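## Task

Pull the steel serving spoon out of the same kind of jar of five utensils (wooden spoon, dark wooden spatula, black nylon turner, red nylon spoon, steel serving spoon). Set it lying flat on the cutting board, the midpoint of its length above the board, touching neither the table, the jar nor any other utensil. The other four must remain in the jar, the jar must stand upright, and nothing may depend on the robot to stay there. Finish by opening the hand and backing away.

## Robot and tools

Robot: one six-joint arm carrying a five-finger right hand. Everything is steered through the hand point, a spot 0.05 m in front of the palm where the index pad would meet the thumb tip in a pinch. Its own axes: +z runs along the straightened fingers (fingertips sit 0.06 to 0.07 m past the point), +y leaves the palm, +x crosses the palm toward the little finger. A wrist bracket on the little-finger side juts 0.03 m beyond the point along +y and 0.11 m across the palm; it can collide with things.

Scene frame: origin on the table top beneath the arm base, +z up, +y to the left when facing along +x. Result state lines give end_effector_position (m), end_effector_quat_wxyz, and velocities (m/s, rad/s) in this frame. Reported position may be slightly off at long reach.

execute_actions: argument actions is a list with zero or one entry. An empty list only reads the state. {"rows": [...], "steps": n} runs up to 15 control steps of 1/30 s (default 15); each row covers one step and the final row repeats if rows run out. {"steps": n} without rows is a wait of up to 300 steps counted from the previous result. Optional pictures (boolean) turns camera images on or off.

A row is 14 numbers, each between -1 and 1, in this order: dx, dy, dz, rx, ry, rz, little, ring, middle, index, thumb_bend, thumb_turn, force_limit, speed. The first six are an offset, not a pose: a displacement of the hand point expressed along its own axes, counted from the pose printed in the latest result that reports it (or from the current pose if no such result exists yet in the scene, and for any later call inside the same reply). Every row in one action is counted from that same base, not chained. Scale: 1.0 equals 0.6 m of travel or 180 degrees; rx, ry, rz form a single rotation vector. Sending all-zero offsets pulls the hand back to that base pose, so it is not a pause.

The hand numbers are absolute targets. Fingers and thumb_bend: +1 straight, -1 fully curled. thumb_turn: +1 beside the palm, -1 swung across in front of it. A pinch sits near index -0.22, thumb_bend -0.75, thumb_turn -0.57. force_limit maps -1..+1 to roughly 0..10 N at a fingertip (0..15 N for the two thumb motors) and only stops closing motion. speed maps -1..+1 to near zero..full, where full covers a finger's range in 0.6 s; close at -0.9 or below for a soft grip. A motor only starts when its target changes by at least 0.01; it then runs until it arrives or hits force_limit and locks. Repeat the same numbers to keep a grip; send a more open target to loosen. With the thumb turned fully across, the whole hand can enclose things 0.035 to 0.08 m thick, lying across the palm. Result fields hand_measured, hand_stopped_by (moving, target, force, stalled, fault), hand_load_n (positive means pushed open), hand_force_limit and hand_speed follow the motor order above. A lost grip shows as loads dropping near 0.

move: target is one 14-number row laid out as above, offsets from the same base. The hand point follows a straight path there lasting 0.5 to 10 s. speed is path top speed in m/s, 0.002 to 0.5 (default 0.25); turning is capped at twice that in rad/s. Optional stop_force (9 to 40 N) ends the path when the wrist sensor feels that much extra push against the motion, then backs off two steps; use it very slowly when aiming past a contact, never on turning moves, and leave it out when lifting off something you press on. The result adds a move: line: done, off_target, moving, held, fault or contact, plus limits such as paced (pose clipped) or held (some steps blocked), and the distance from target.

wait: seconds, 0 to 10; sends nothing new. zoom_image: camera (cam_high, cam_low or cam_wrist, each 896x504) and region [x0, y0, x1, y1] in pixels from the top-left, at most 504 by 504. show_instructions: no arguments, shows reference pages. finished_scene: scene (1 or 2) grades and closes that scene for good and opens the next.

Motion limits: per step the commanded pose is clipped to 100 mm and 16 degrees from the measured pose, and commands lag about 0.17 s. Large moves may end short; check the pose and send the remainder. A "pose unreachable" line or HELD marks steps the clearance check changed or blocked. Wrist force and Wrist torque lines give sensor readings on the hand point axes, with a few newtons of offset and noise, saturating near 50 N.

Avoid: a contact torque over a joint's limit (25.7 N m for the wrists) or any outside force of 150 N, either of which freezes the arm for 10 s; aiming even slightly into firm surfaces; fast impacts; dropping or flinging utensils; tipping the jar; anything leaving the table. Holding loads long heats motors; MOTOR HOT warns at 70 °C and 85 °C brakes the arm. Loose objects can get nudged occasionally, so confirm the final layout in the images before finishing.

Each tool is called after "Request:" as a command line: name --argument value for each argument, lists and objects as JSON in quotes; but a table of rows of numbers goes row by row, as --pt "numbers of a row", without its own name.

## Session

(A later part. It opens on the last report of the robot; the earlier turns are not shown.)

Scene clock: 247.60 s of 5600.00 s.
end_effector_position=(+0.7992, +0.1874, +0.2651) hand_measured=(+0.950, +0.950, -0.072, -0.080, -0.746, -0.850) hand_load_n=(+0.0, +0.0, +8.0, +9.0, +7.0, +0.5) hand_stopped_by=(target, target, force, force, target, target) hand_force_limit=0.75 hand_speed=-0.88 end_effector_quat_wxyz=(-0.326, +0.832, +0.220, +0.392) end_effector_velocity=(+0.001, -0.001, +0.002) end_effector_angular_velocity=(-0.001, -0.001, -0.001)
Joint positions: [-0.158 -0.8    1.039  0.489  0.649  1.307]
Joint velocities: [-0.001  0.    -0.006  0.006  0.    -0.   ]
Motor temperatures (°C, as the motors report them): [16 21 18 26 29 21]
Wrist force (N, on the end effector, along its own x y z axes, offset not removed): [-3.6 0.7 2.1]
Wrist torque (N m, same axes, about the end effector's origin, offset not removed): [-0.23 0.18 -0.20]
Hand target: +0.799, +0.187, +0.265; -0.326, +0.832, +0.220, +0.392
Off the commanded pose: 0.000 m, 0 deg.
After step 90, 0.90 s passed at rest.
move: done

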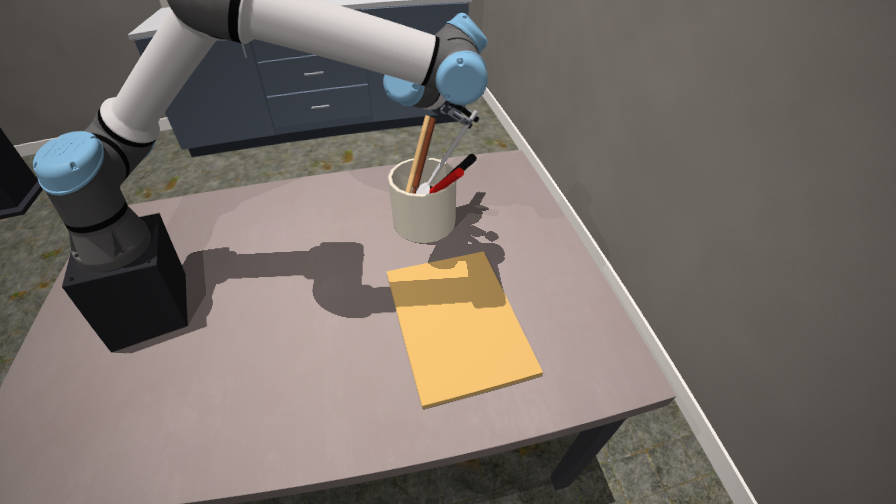

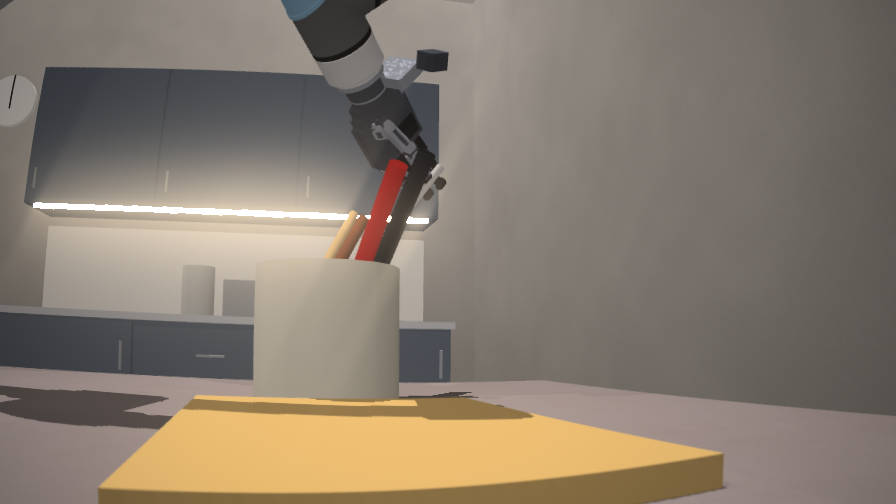

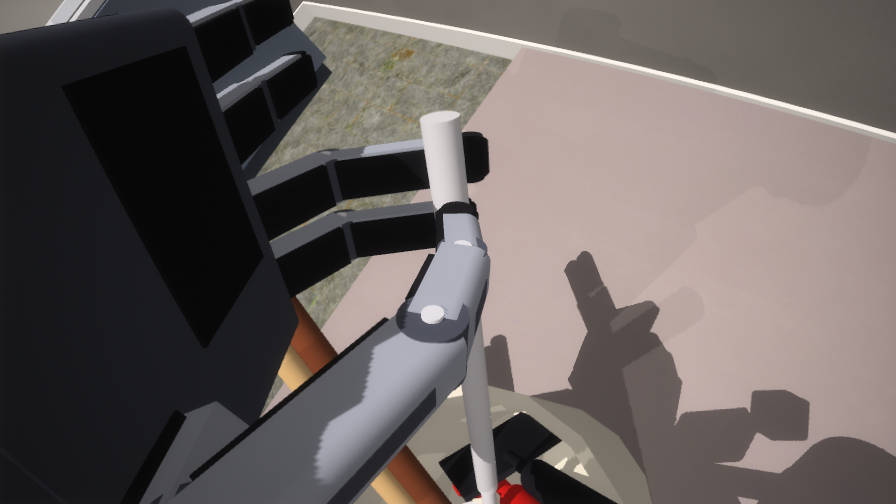

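Request:
move --target '[0.0, -0.005, -0.005, -0.14, 0, 0, 0.95, 0.95, -0.5, -0.5, -0.75, -0.85, 0.75, -0.88]' --speed 0.12

Scene clock: 264.53 s of 5600.00 s.
end_effector_position=(+0.7956, +0.1872, +0.2676) hand_measured=(+0.950, +0.950, -0.072, -0.080, -0.744, -0.850) hand_load_n=(+0.0, +0.0, +6.5, +8.5, +10.5, +0.5) hand_stopped_by=(target, target, force, force, target, target) hand_force_limit=0.75 hand_speed=-0.88 end_effector_quat_wxyz=(-0.137, +0.883, +0.129, +0.430) end_effector_velocity=(+0.001, +0.001, +0.001) end_effector_angular_velocity=(-0.006, -0.002, -0.006)
Joint positions: [ 0.012 -0.916  1.175  0.3    1.22   1.494]
Joint velocities: [ 0.005  0.001 -0.003 -0.001  0.013  0.002]
Motor temperatures (°C, as the motors report them): [16 21 18 26 29 21]
Wrist force (N, on the end effector, along its own x y z axes, offset not removed): [-1.5 -1.8 1.0]
Wrist torque (N m, same axes, about the end effector's origin, offset not removed): [-0.40 0.17 -0.03]
Hand target: +0.796, +0.187, +0.268; -0.136, +0.883, +0.129, +0.431
Off the commanded pose: 0.000 m, 0 deg.
After step 90, 11.70 s passed at rest.
move: done

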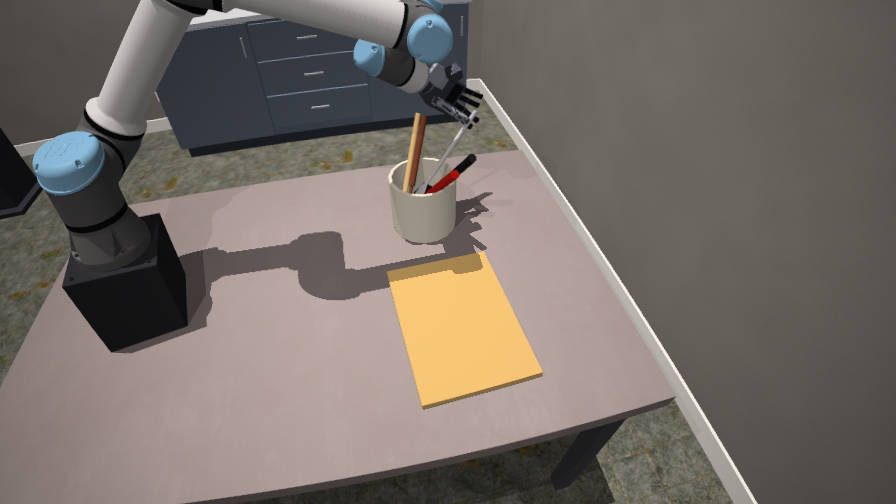

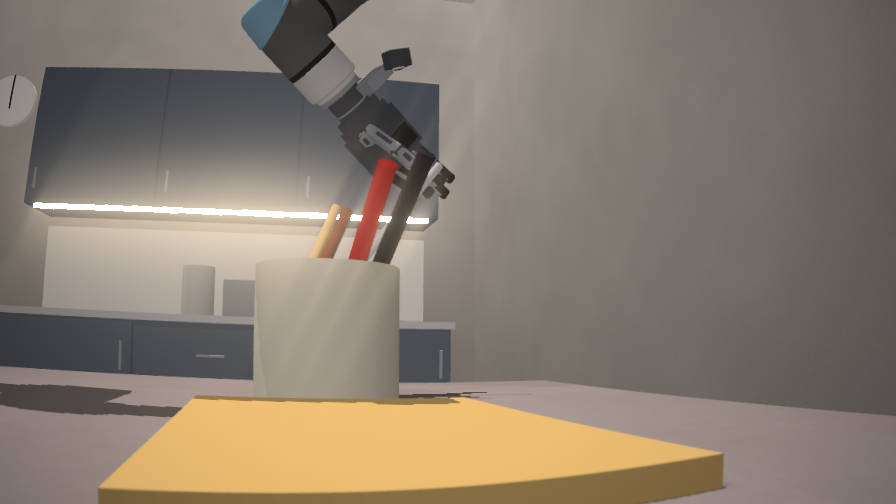

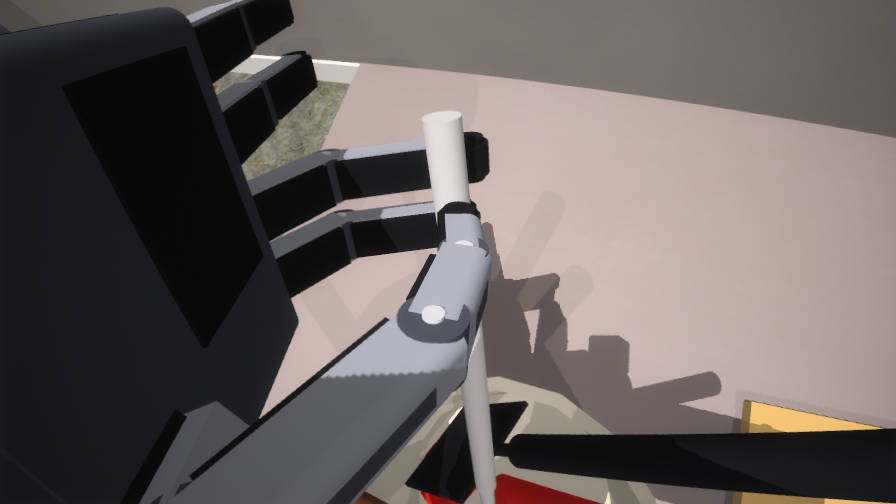

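Request:
zoom_image --camera "cam_high" --region '[380, 100, 500, 220]'

Region (380, 100, 500, 220) of cam_high's 896x504 image, scaled by 4.200, with more detail than that image has.

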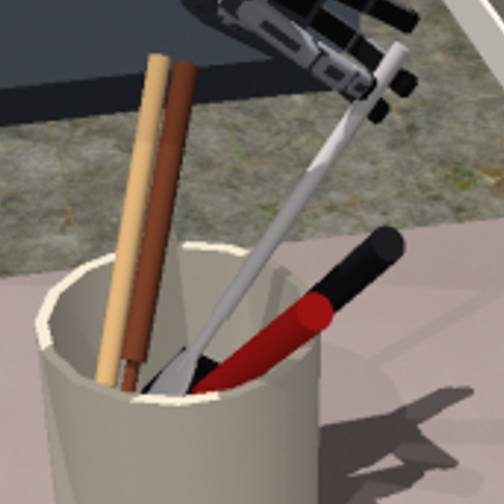

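Request:
move --target '[0.065, 0, 0, 0, 0, 0, 0.95, 0.95, -0.5, -0.5, -0.75, -0.85, 0.75, -0.88]' --speed 0.025

Request:
zoom_image --camera "cam_high" --region '[380, 90, 510, 220]'

Scene clock: 269.00 s of 5600.00 s.
end_effector_position=(+0.8187, +0.1915, +0.2985) hand_measured=(+0.950, +0.950, -0.072, -0.080, -0.744, -0.850) hand_load_n=(+0.0, +0.0, +8.5, +8.0, +8.0, +0.0) hand_stopped_by=(target, target, force, force, target, target) hand_force_limit=0.75 hand_speed=-0.88 end_effector_quat_wxyz=(-0.137, +0.883, +0.129, +0.430) end_effector_velocity=(+0.001, +0.000, +0.002) end_effector_angular_velocity=(+0.000, +0.000, +0.000)
Joint positions: [ 0.016 -0.881  1.03   0.41   1.224  1.496]
Joint velocities: [ 0.     0.001 -0.007  0.006  0.     0.   ]
Motor temperatures (°C, as the motors report them): [16 21 18 26 29 21]
Wrist force (N, on the end effector, along its own x y z axes, offset not removed): [-2.9 0.2 0.5]
Wrist torque (N m, same axes, about the end effector's origin, offset not removed): [-0.07 0.19 -0.07]
Hand target: +0.819, +0.191, +0.299; -0.137, +0.883, +0.129, +0.430
Off the commanded pose: 0.000 m, 0 deg.
move: done

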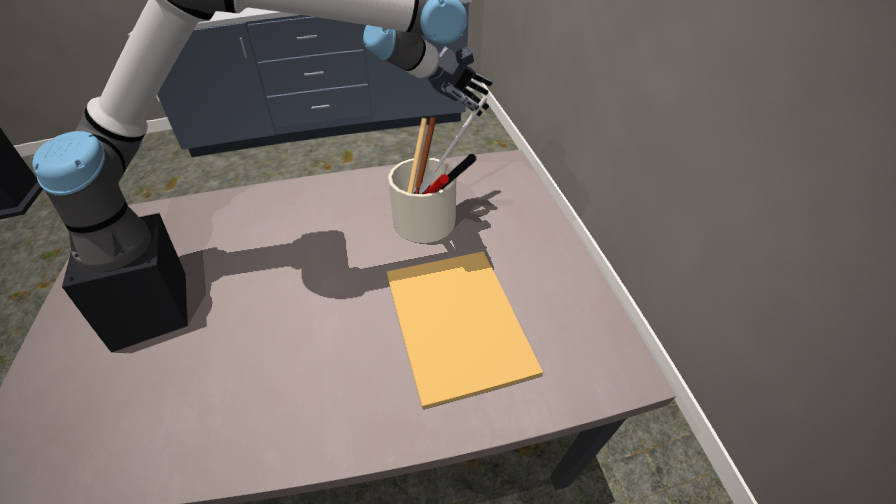

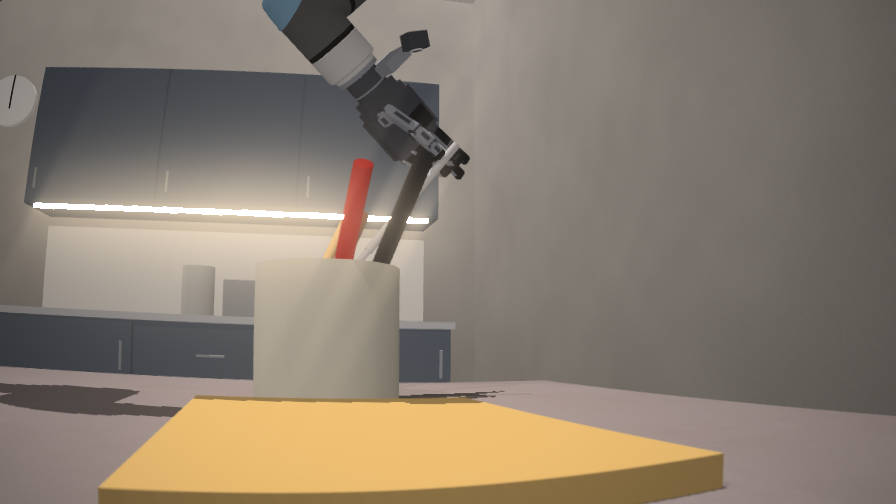

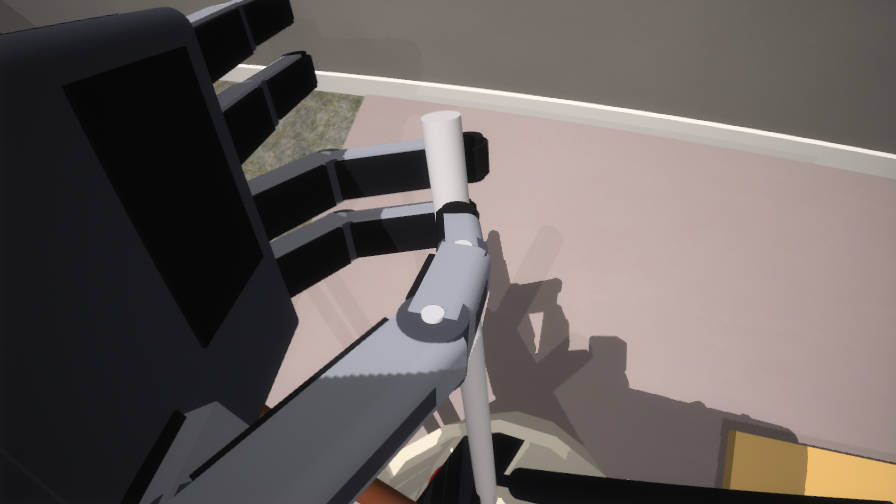

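Region (380, 90, 510, 220) of cam_high's 896x504 image, scaled by 3.877, with more detail than that image has.

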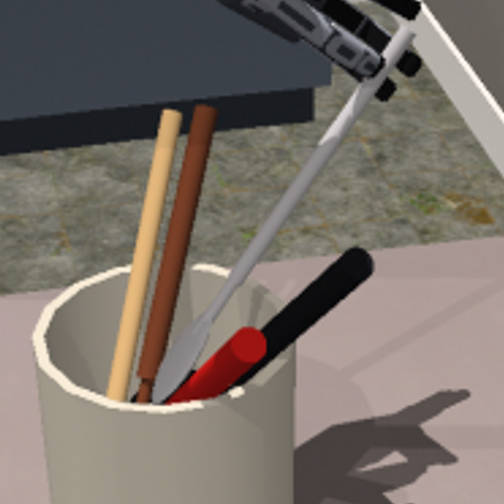

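Request:
move --target '[0.126, -0.024, -0.154, 0, 0.081, -0.018, 0.95, 0.95, -0.5, -0.5, -0.75, -0.85, 0.75, -0.88]' --speed 0.06

Request:
zoom_image --camera "cam_high" --region '[370, 40, 530, 220]'

Request:
zoom_image --camera "cam_low" --region '[280, 60, 500, 280]'

Scene clock: 298.33 s of 5600.00 s.
end_effector_position=(+0.7919, +0.1805, +0.4150) hand_measured=(+0.950, +0.950, -0.072, -0.080, -0.744, -0.850) hand_load_n=(+0.0, +0.0, +6.0, +10.5, +6.5, +1.5) hand_stopped_by=(target, target, force, force, target, target) hand_force_limit=0.75 hand_speed=-0.88 end_effector_quat_wxyz=(-0.140, +0.817, +0.135, +0.543) end_effector_velocity=(-0.000, -0.000, +0.001) end_effector_angular_velocity=(+0.001, -0.003, -0.000)
Joint positions: [-0.016 -1.164  1.305  0.15   1.178  1.524]
Joint velocities: [-0.001 -0.003  0.003 -0.003 -0.001  0.001]
Motor temperatures (°C, as the motors report them): [16 21 18 26 29 21]
Wrist force (N, on the end effector, along its own x y z axes, offset not removed): [-2.5 -1.5 1.9]
Wrist torque (N m, same axes, about the end effector's origin, offset not removed): [-0.36 0.15 -0.11]
Hand target: +0.792, +0.180, +0.415; -0.140, +0.817, +0.135, +0.543
Off the commanded pose: 0.000 m, 0 deg.
After step 90, 23.77 s passed at rest.
move: done

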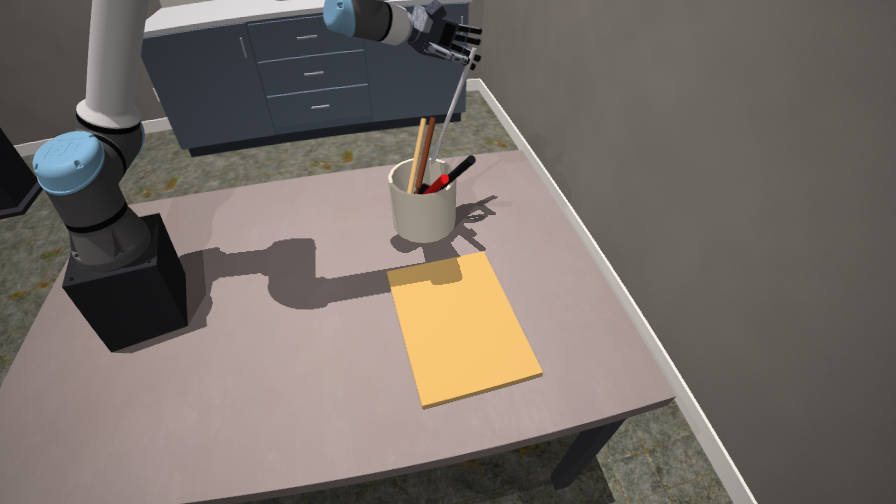

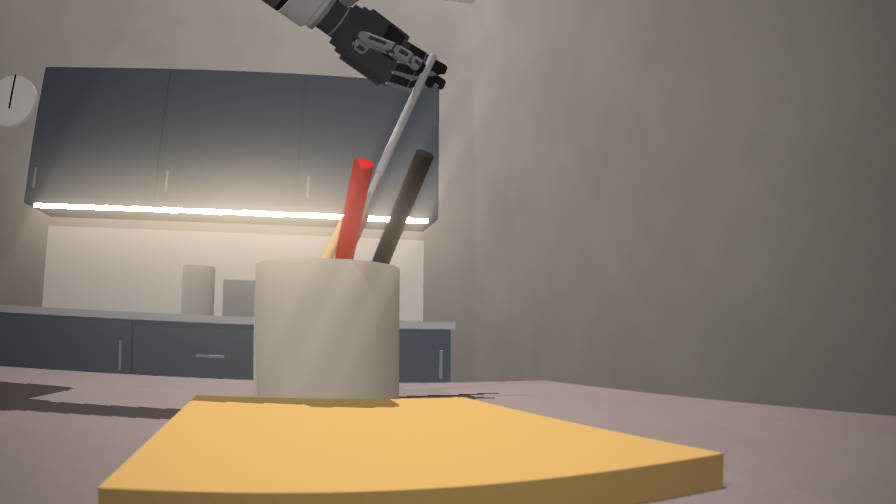

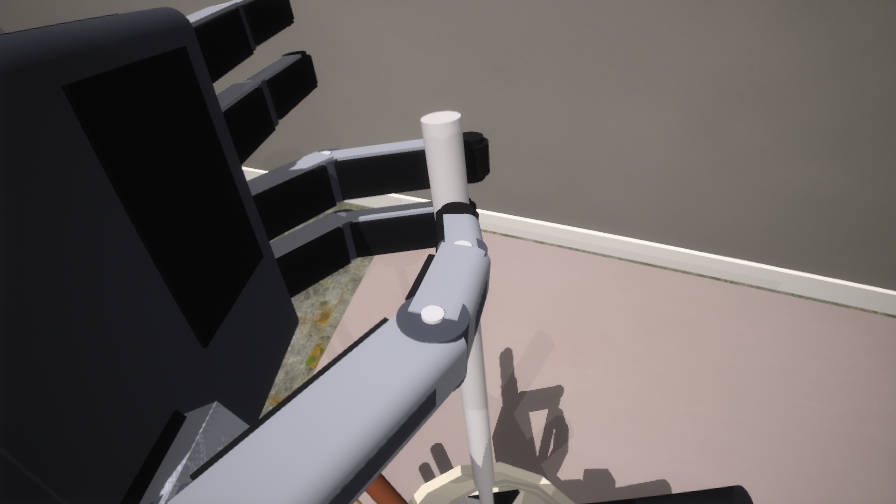

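Region (370, 40, 530, 220) of cam_high's 896x504 image, scaled by 2.800, with more detail than that image has.

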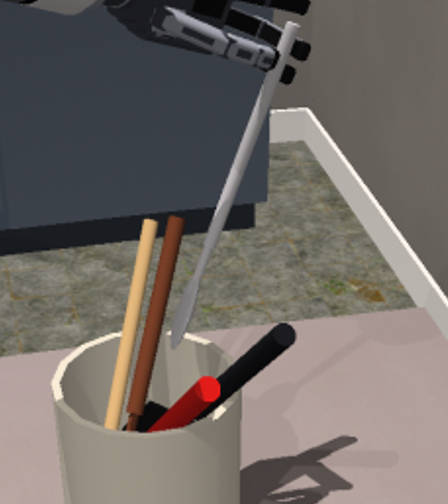

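Region (280, 60, 500, 280) of cam_low's 896x504 image, scaled by 2.291, with more detail than that image has.

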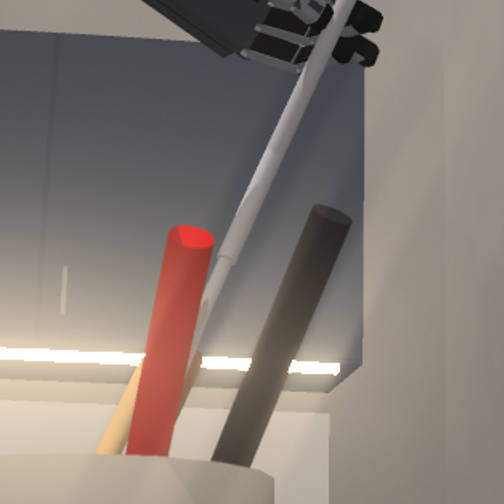

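Request:
move --target '[-0.0367, -0.012, -0.3805, -0.1254, 0.1249, -0.0023, 0.95, 0.95, -0.5, -0.5, -0.75, -0.85, 0.75, -0.88]' --speed 0.15

Request:
move --target '[-0.3367, 0.5617, 0.12, -0.2619, -0.0802, 0.1517, 0.95, 0.95, -0.5, -0.5, -0.75, -0.85, 0.75, -0.88]' --speed 0.18

Scene clock: 331.43 s of 5600.00 s.
end_effector_position=(+0.5872, +0.0997, +0.4800) hand_measured=(+0.950, +0.950, -0.072, -0.080, -0.744, -0.850) hand_load_n=(+0.0, +0.0, +7.0, +10.0, +6.5, +1.0) hand_stopped_by=(target, target, force, force, target, target) hand_force_limit=0.75 hand_speed=-0.88 end_effector_quat_wxyz=(-0.000, +0.708, +0.000, +0.707) end_effector_velocity=(-0.002, -0.000, -0.000) end_effector_angular_velocity=(-0.000, -0.001, -0.002)
Joint positions: [ 0.04  -1.736  2.09  -0.464  1.629  1.591]
Joint velocities: [ 0.001 -0.003  0.004 -0.003  0.003 -0.   ]
Motor temperatures (°C, as the motors report them): [16 21 18 26 29 21]
Wrist force (N, on the end effector, along its own x y z axes, offset not removed): [-3.1 -0.1 0.9]
Wrist torque (N m, same axes, about the end effector's origin, offset not removed): [-0.06 0.24 -0.04]
Hand target: +0.587, +0.100, +0.480; -0.000, +0.707, +0.000, +0.707
Off the commanded pose: 0.000 m, 0 deg.
After step 90, 27.73 s passed at rest.
move: done

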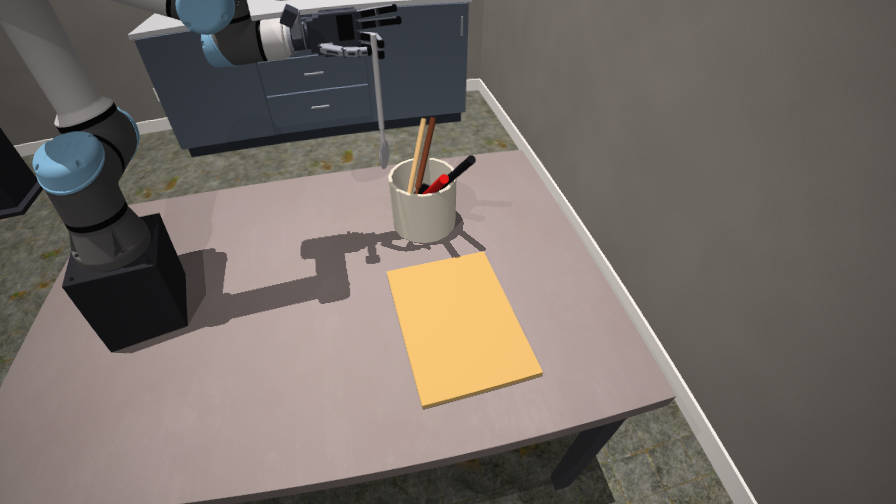

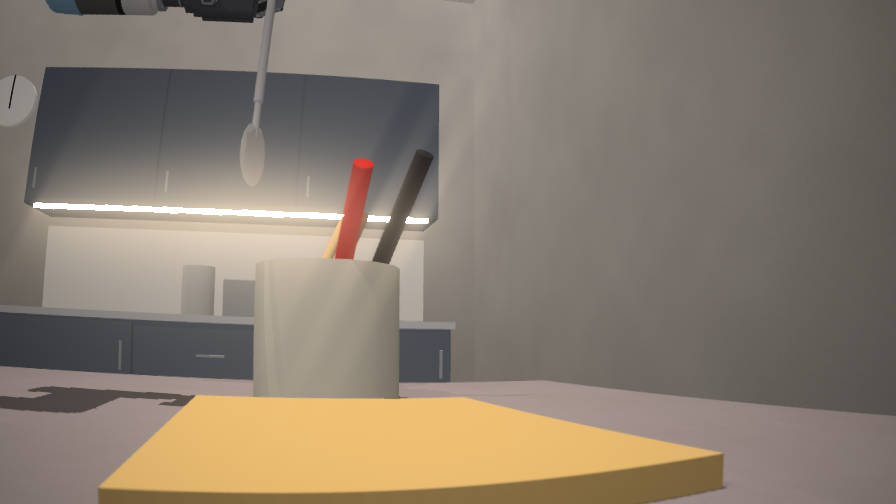

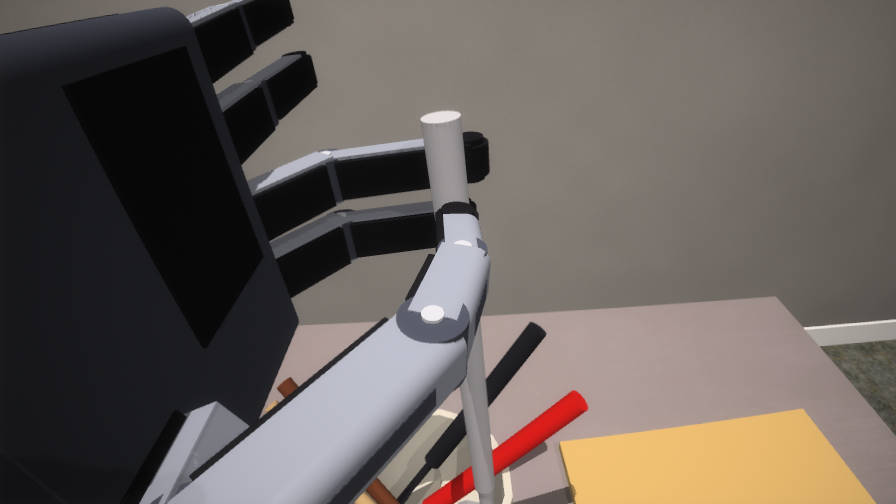

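Scene clock: 334.70 s of 5600.00 s.
end_effector_position=(+0.6594, -0.2369, +0.2783) hand_measured=(+0.950, +0.950, -0.072, -0.080, -0.744, -0.850) hand_load_n=(+0.0, +0.0, +6.0, +10.5, +6.5, +1.5) hand_stopped_by=(target, target, force, force, target, target) hand_force_limit=0.75 hand_speed=-0.88 end_effector_quat_wxyz=(+0.118, +0.709, -0.440, +0.538) end_effector_velocity=(+0.000, -0.001, -0.001) end_effector_angular_velocity=(+0.003, +0.003, -0.004)
Joint positions: [-0.402 -1.12   1.588 -0.105  1.9    2.135]
Joint velocities: [-0.001  0.005 -0.007  0.007  0.001  0.003]
Motor temperatures (°C, as the motors report them): [16 21 18 26 29 21]
Wrist force (N, on the end effector, along its own x y z axes, offset not removed): [-2.2 -0.4 2.6]
Wrist torque (N m, same axes, about the end effector's origin, offset not removed): [-0.28 0.14 -0.02]
Hand target: +0.659, -0.237, +0.278; +0.118, +0.709, -0.441, +0.538
Off the commanded pose: 0.001 m, 0 deg.
move: done

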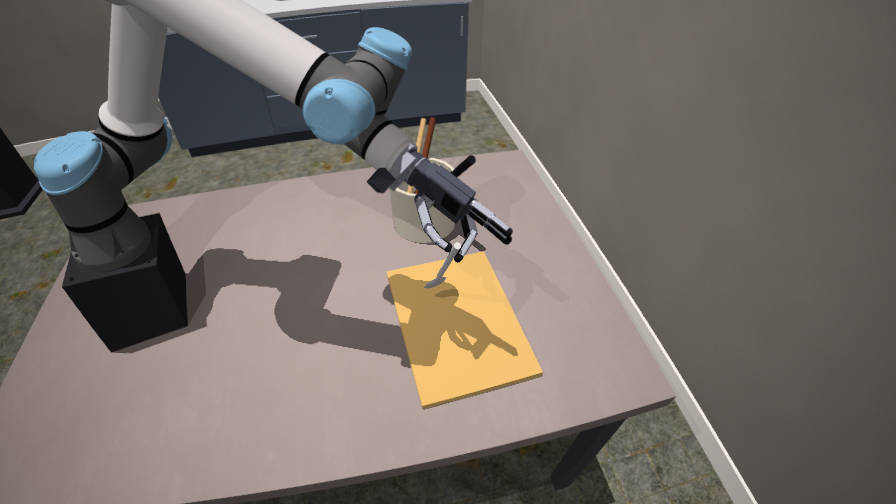

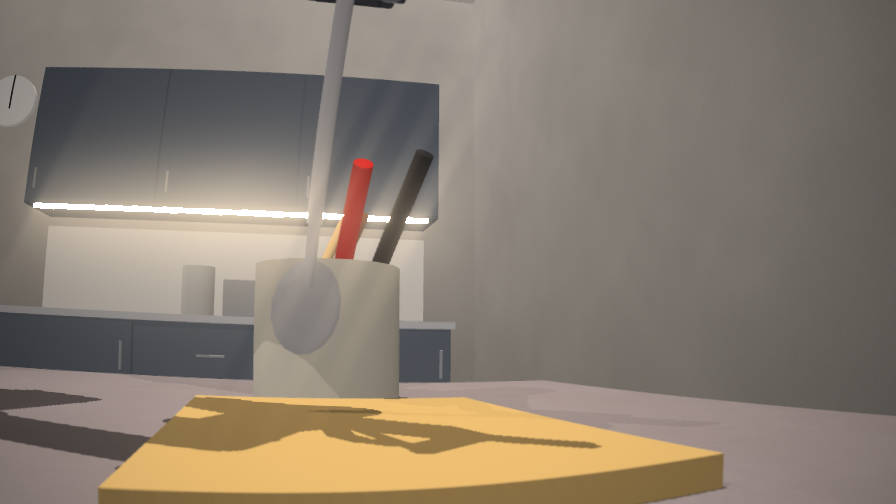

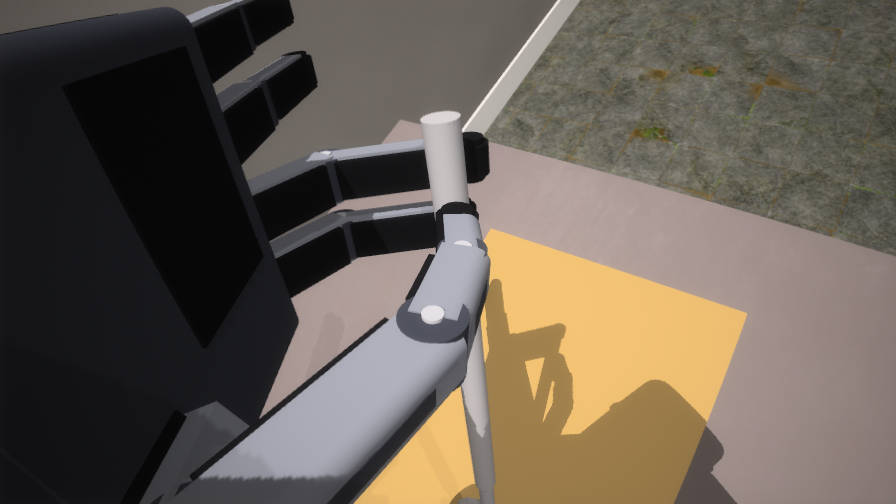

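Request:
execute_actions --actions '[]'

Scene clock: 343.90 s of 5600.00 s.
end_effector_position=(+0.6595, -0.2370, +0.2782) hand_measured=(+0.950, +0.950, -0.072, -0.080, -0.744, -0.850) hand_load_n=(+0.0, +0.0, +6.0, +10.5, +6.5, +1.5) hand_stopped_by=(target, target, force, force, target, target) hand_force_limit=0.75 hand_speed=-0.88 end_effector_quat_wxyz=(+0.118, +0.709, -0.441, +0.538) end_effector_velocity=(+0.000, -0.000, +0.000) end_effector_angular_velocity=(-0.001, -0.001, -0.000)
Joint positions: [-0.402 -1.119  1.587 -0.105  1.9    2.136]
Joint velocities: [-0.    -0.     0.    -0.001  0.    -0.   ]
Motor temperatures (°C, as the motors report them): [16 21 18 26 29 21]
Wrist force (N, on the end effector, along its own x y z axes, offset not removed): [-1.5 -0.9 1.6]
Wrist torque (N m, same axes, about the end effector's origin, offset not removed): [-0.36 0.16 0.04]
Hand target: +0.659, -0.237, +0.278; +0.118, +0.709, -0.441, +0.538
Off the commanded pose: 0.001 m, 0 deg.
Steps of this call (steps 1 to 90: nothing new was sent; then 6.20 s passed at rest). Readings (end_effector_position | what the end effector reports):
1: (+0.6594, -0.2369, +0.2783) | hand_measured=(+0.950, +0.950, -0.072, -0.080, -0.744, -0.850) hand_load_n=(+0.0, +0.0, +6.0, +10.5, +6.5, +1.5) hand_stopped_by=(target, target, force, force, target, target) hand_force_limit=0.75 hand_speed=-0.88
2: (+0.6594, -0.2369, +0.2783) | hand_measured=(+0.950, +0.950, -0.072, -0.080, -0.744, -0.850) hand_load_n=(+0.0, +0.0, +6.0, +10.5, +6.5, +1.5) hand_stopped_by=(target, target, force, force, target, target) hand_force_limit=0.75 hand_speed=-0.88
4: (+0.6595, -0.2370, +0.2783) | hand_measured=(+0.950, +0.950, -0.072, -0.080, -0.744, -0.850) hand_load_n=(+0.0, +0.0, +6.0, +10.5, +6.5, +1.5) hand_stopped_by=(target, target, force, force, target, target) hand_force_limit=0.75 hand_speed=-0.88
8: (+0.6595, -0.2370, +0.2782) | hand_measured=(+0.950, +0.950, -0.072, -0.080, -0.744, -0.850) hand_load_n=(+0.0, +0.0, +6.0, +10.5, +6.5, +1.5) hand_stopped_by=(target, target, force, force, target, target) hand_force_limit=0.75 hand_speed=-0.88
90: the state above

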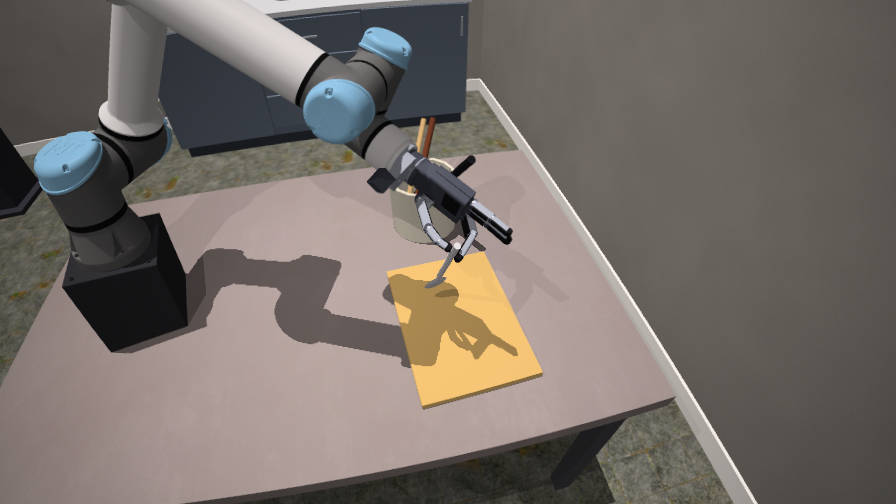

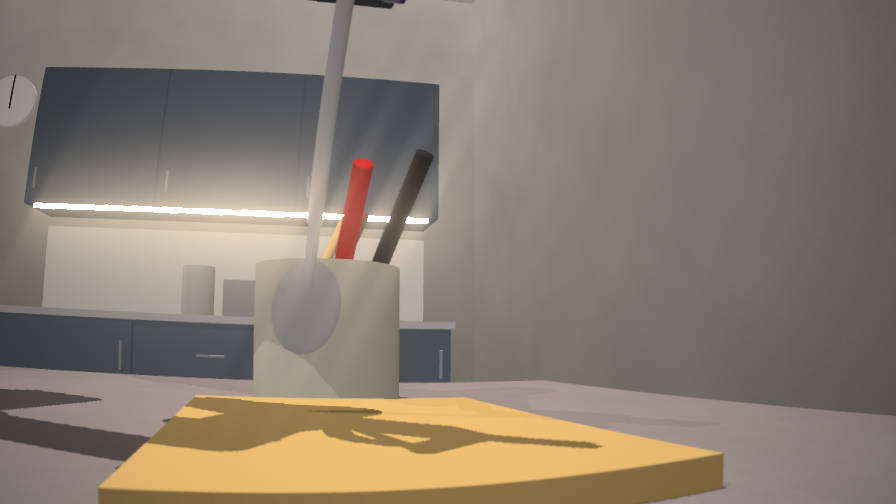

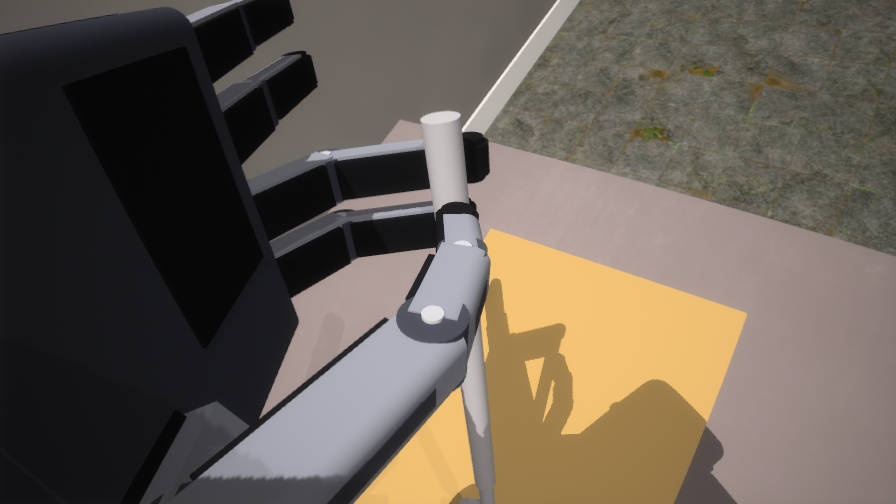

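Request:
move --target '[-0.0682, 0.1313, 0.1655, 0, -0.1094, 0.0856, 0.95, 0.95, -0.5, -0.5, -0.75, -0.85, 0.75, -0.88]' --speed 0.1

Scene clock: 364.57 s of 5600.00 s.
end_effector_position=(+0.6644, -0.3261, +0.1796) hand_measured=(+0.950, +0.950, -0.072, -0.080, -0.744, -0.850) hand_load_n=(+0.0, +0.0, +6.0, +11.0, +7.0, +1.5) hand_stopped_by=(target, target, force, force, target, target) hand_force_limit=0.75 hand_speed=-0.88 end_effector_quat_wxyz=(-0.031, +0.725, -0.545, +0.420) end_effector_velocity=(+0.000, -0.001, -0.000) end_effector_angular_velocity=(+0.005, +0.001, +0.000)
Joint positions: [-0.662 -0.893  1.352  0.166  1.459  2.311]
Joint velocities: [-0.003  0.003 -0.005  0.006 -0.005  0.   ]
Motor temperatures (°C, as the motors report them): [16 21 18 26 29 21]
Wrist force (N, on the end effector, along its own x y z axes, offset not removed): [-1.6 0.1 0.2]
Wrist torque (N m, same axes, about the end effector's origin, offset not removed): [-0.15 0.27 -0.03]
Hand target: +0.664, -0.326, +0.179; -0.031, +0.725, -0.545, +0.420
Off the commanded pose: 0.000 m, 0 deg.
After step 90, 15.07 s passed at rest.
move: done

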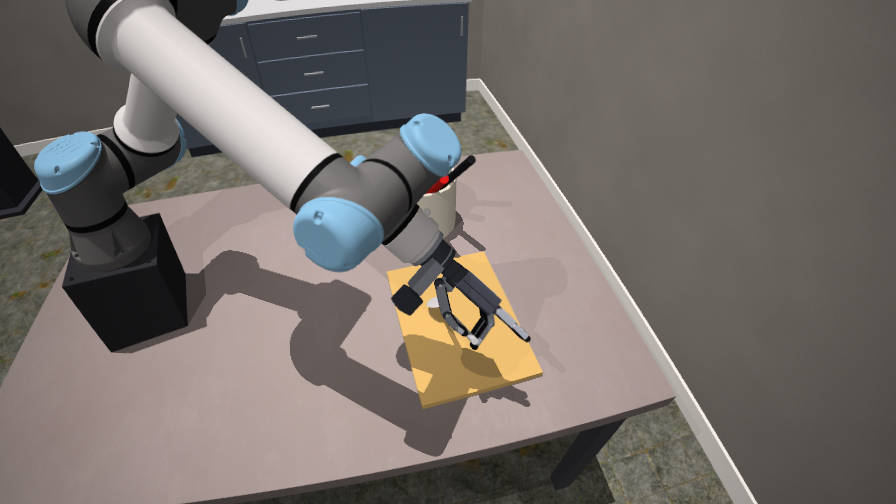

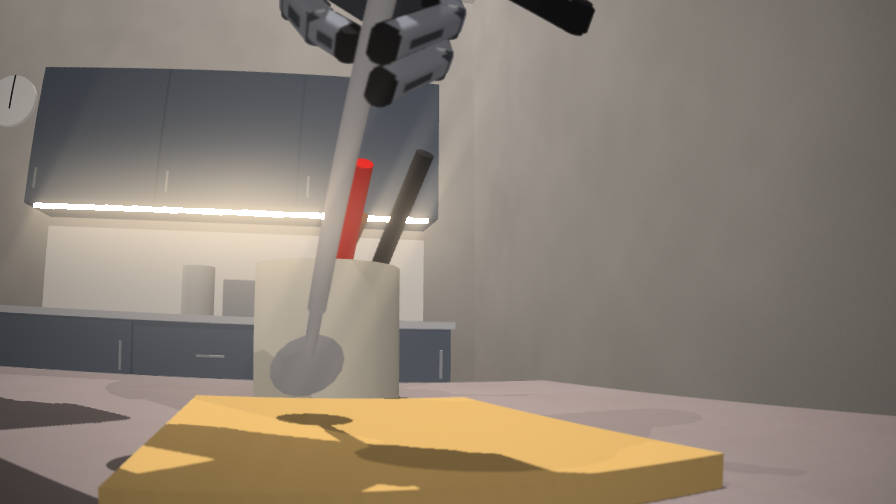

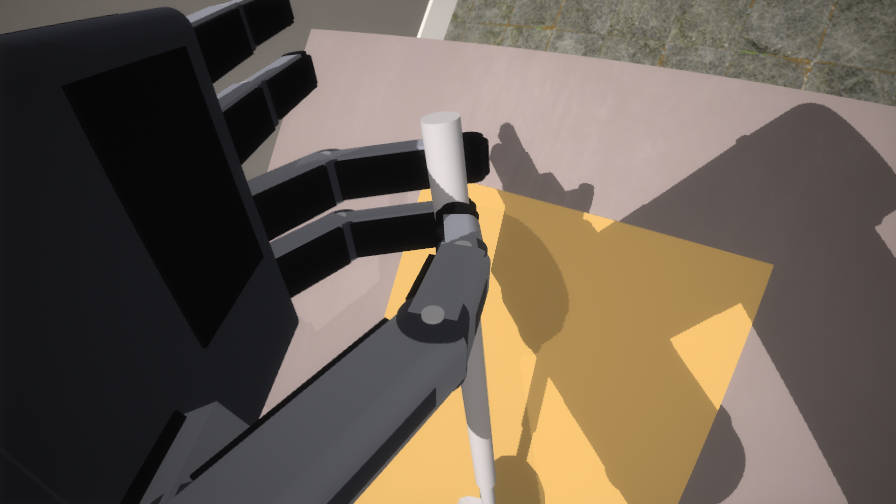

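Request:
zoom_image --camera "cam_low" --region '[220, 280, 420, 440]'

Region (220, 280, 420, 440) of cam_low's 896x504 image, scaled by 2.520, with more detail than that image has; it fills the top 403 rows of this view, and the rest is white.

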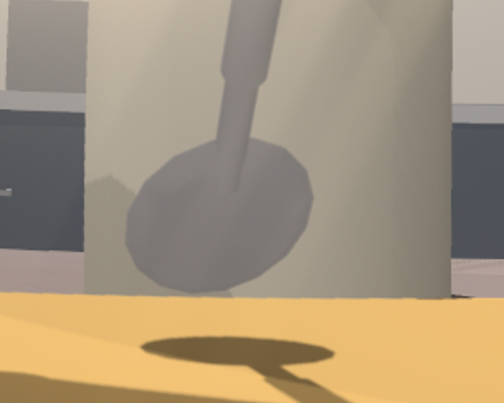

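Request:
move --target '[-0.0377, 0.1218, 0.1552, 0, -0.1182, 0.0924, 0.95, 0.95, -0.5, -0.5, -0.75, -0.85, 0.75, -0.88]' --speed 0.09

Scene clock: 379.93 s of 5600.00 s.
end_effector_position=(+0.6674, -0.3755, +0.0698) hand_measured=(+0.950, +0.950, -0.072, -0.080, -0.744, -0.850) hand_load_n=(+0.0, +0.0, +5.5, +11.0, +7.0, +1.5) hand_stopped_by=(target, target, force, force, target, target) hand_force_limit=0.75 hand_speed=-0.88 end_effector_quat_wxyz=(-0.191, +0.704, -0.628, +0.270) end_effector_velocity=(+0.000, -0.001, -0.001) end_effector_angular_velocity=(+0.006, +0.002, +0.003)
Joint positions: [-0.83  -0.497  0.896  0.538  1.075  2.395]
Joint velocities: [-0.002  0.01  -0.017  0.014 -0.005 -0.004]
Motor temperatures (°C, as the motors report them): [16 21 18 26 29 21]
Wrist force (N, on the end effector, along its own x y z axes, offset not removed): [-1.6 -0.2 2.9]
Wrist torque (N m, same axes, about the end effector's origin, offset not removed): [-0.29 0.24 -0.14]
Hand target: +0.667, -0.376, +0.070; -0.191, +0.704, -0.628, +0.270
Off the commanded pose: 0.000 m, 0 deg.
After step 90, 9.37 s passed at rest.
move: done

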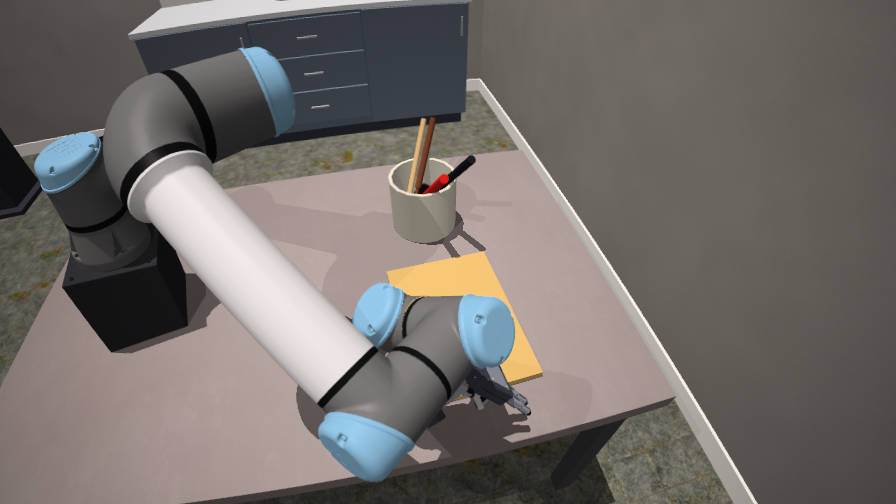

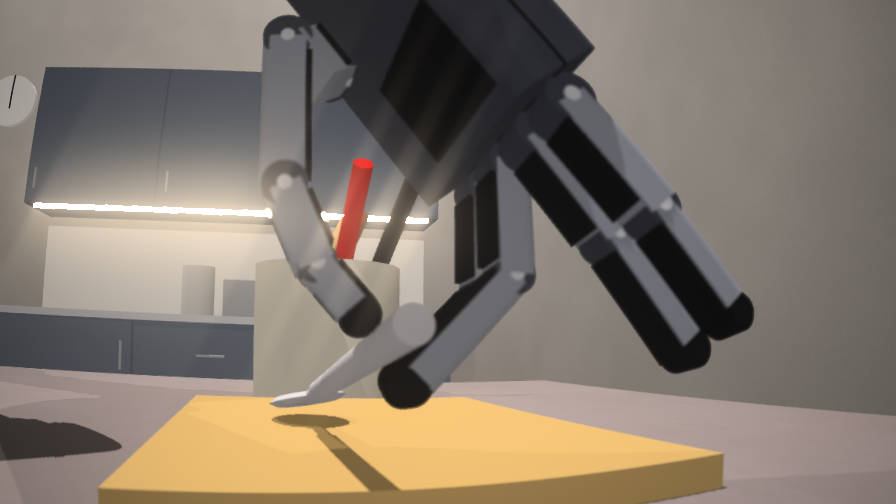

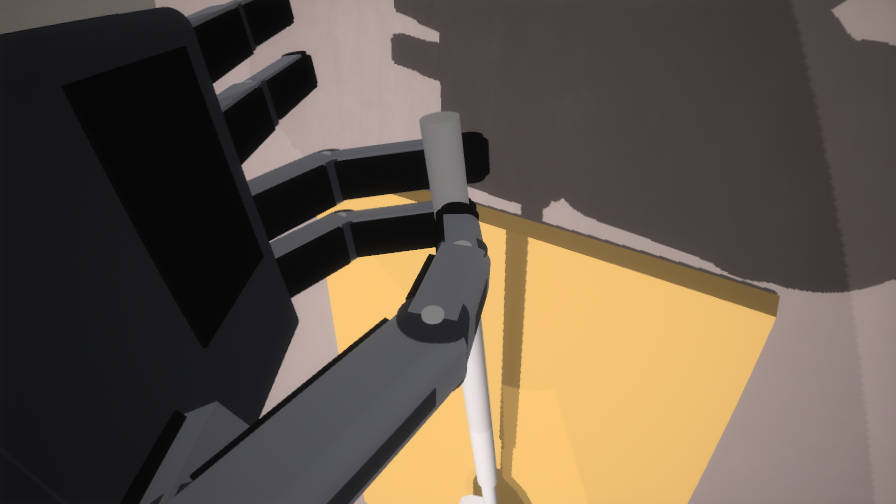

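Request:
zoom_image --camera "cam_low" --region '[240, 280, 480, 450]'

Region (240, 280, 480, 450) of cam_low's 896x504 image, scaled by 2.100, with more detail than that image has; it fills the top 357 rows of this view, and the rest is white.

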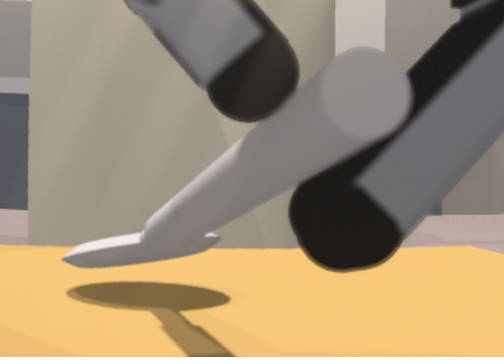

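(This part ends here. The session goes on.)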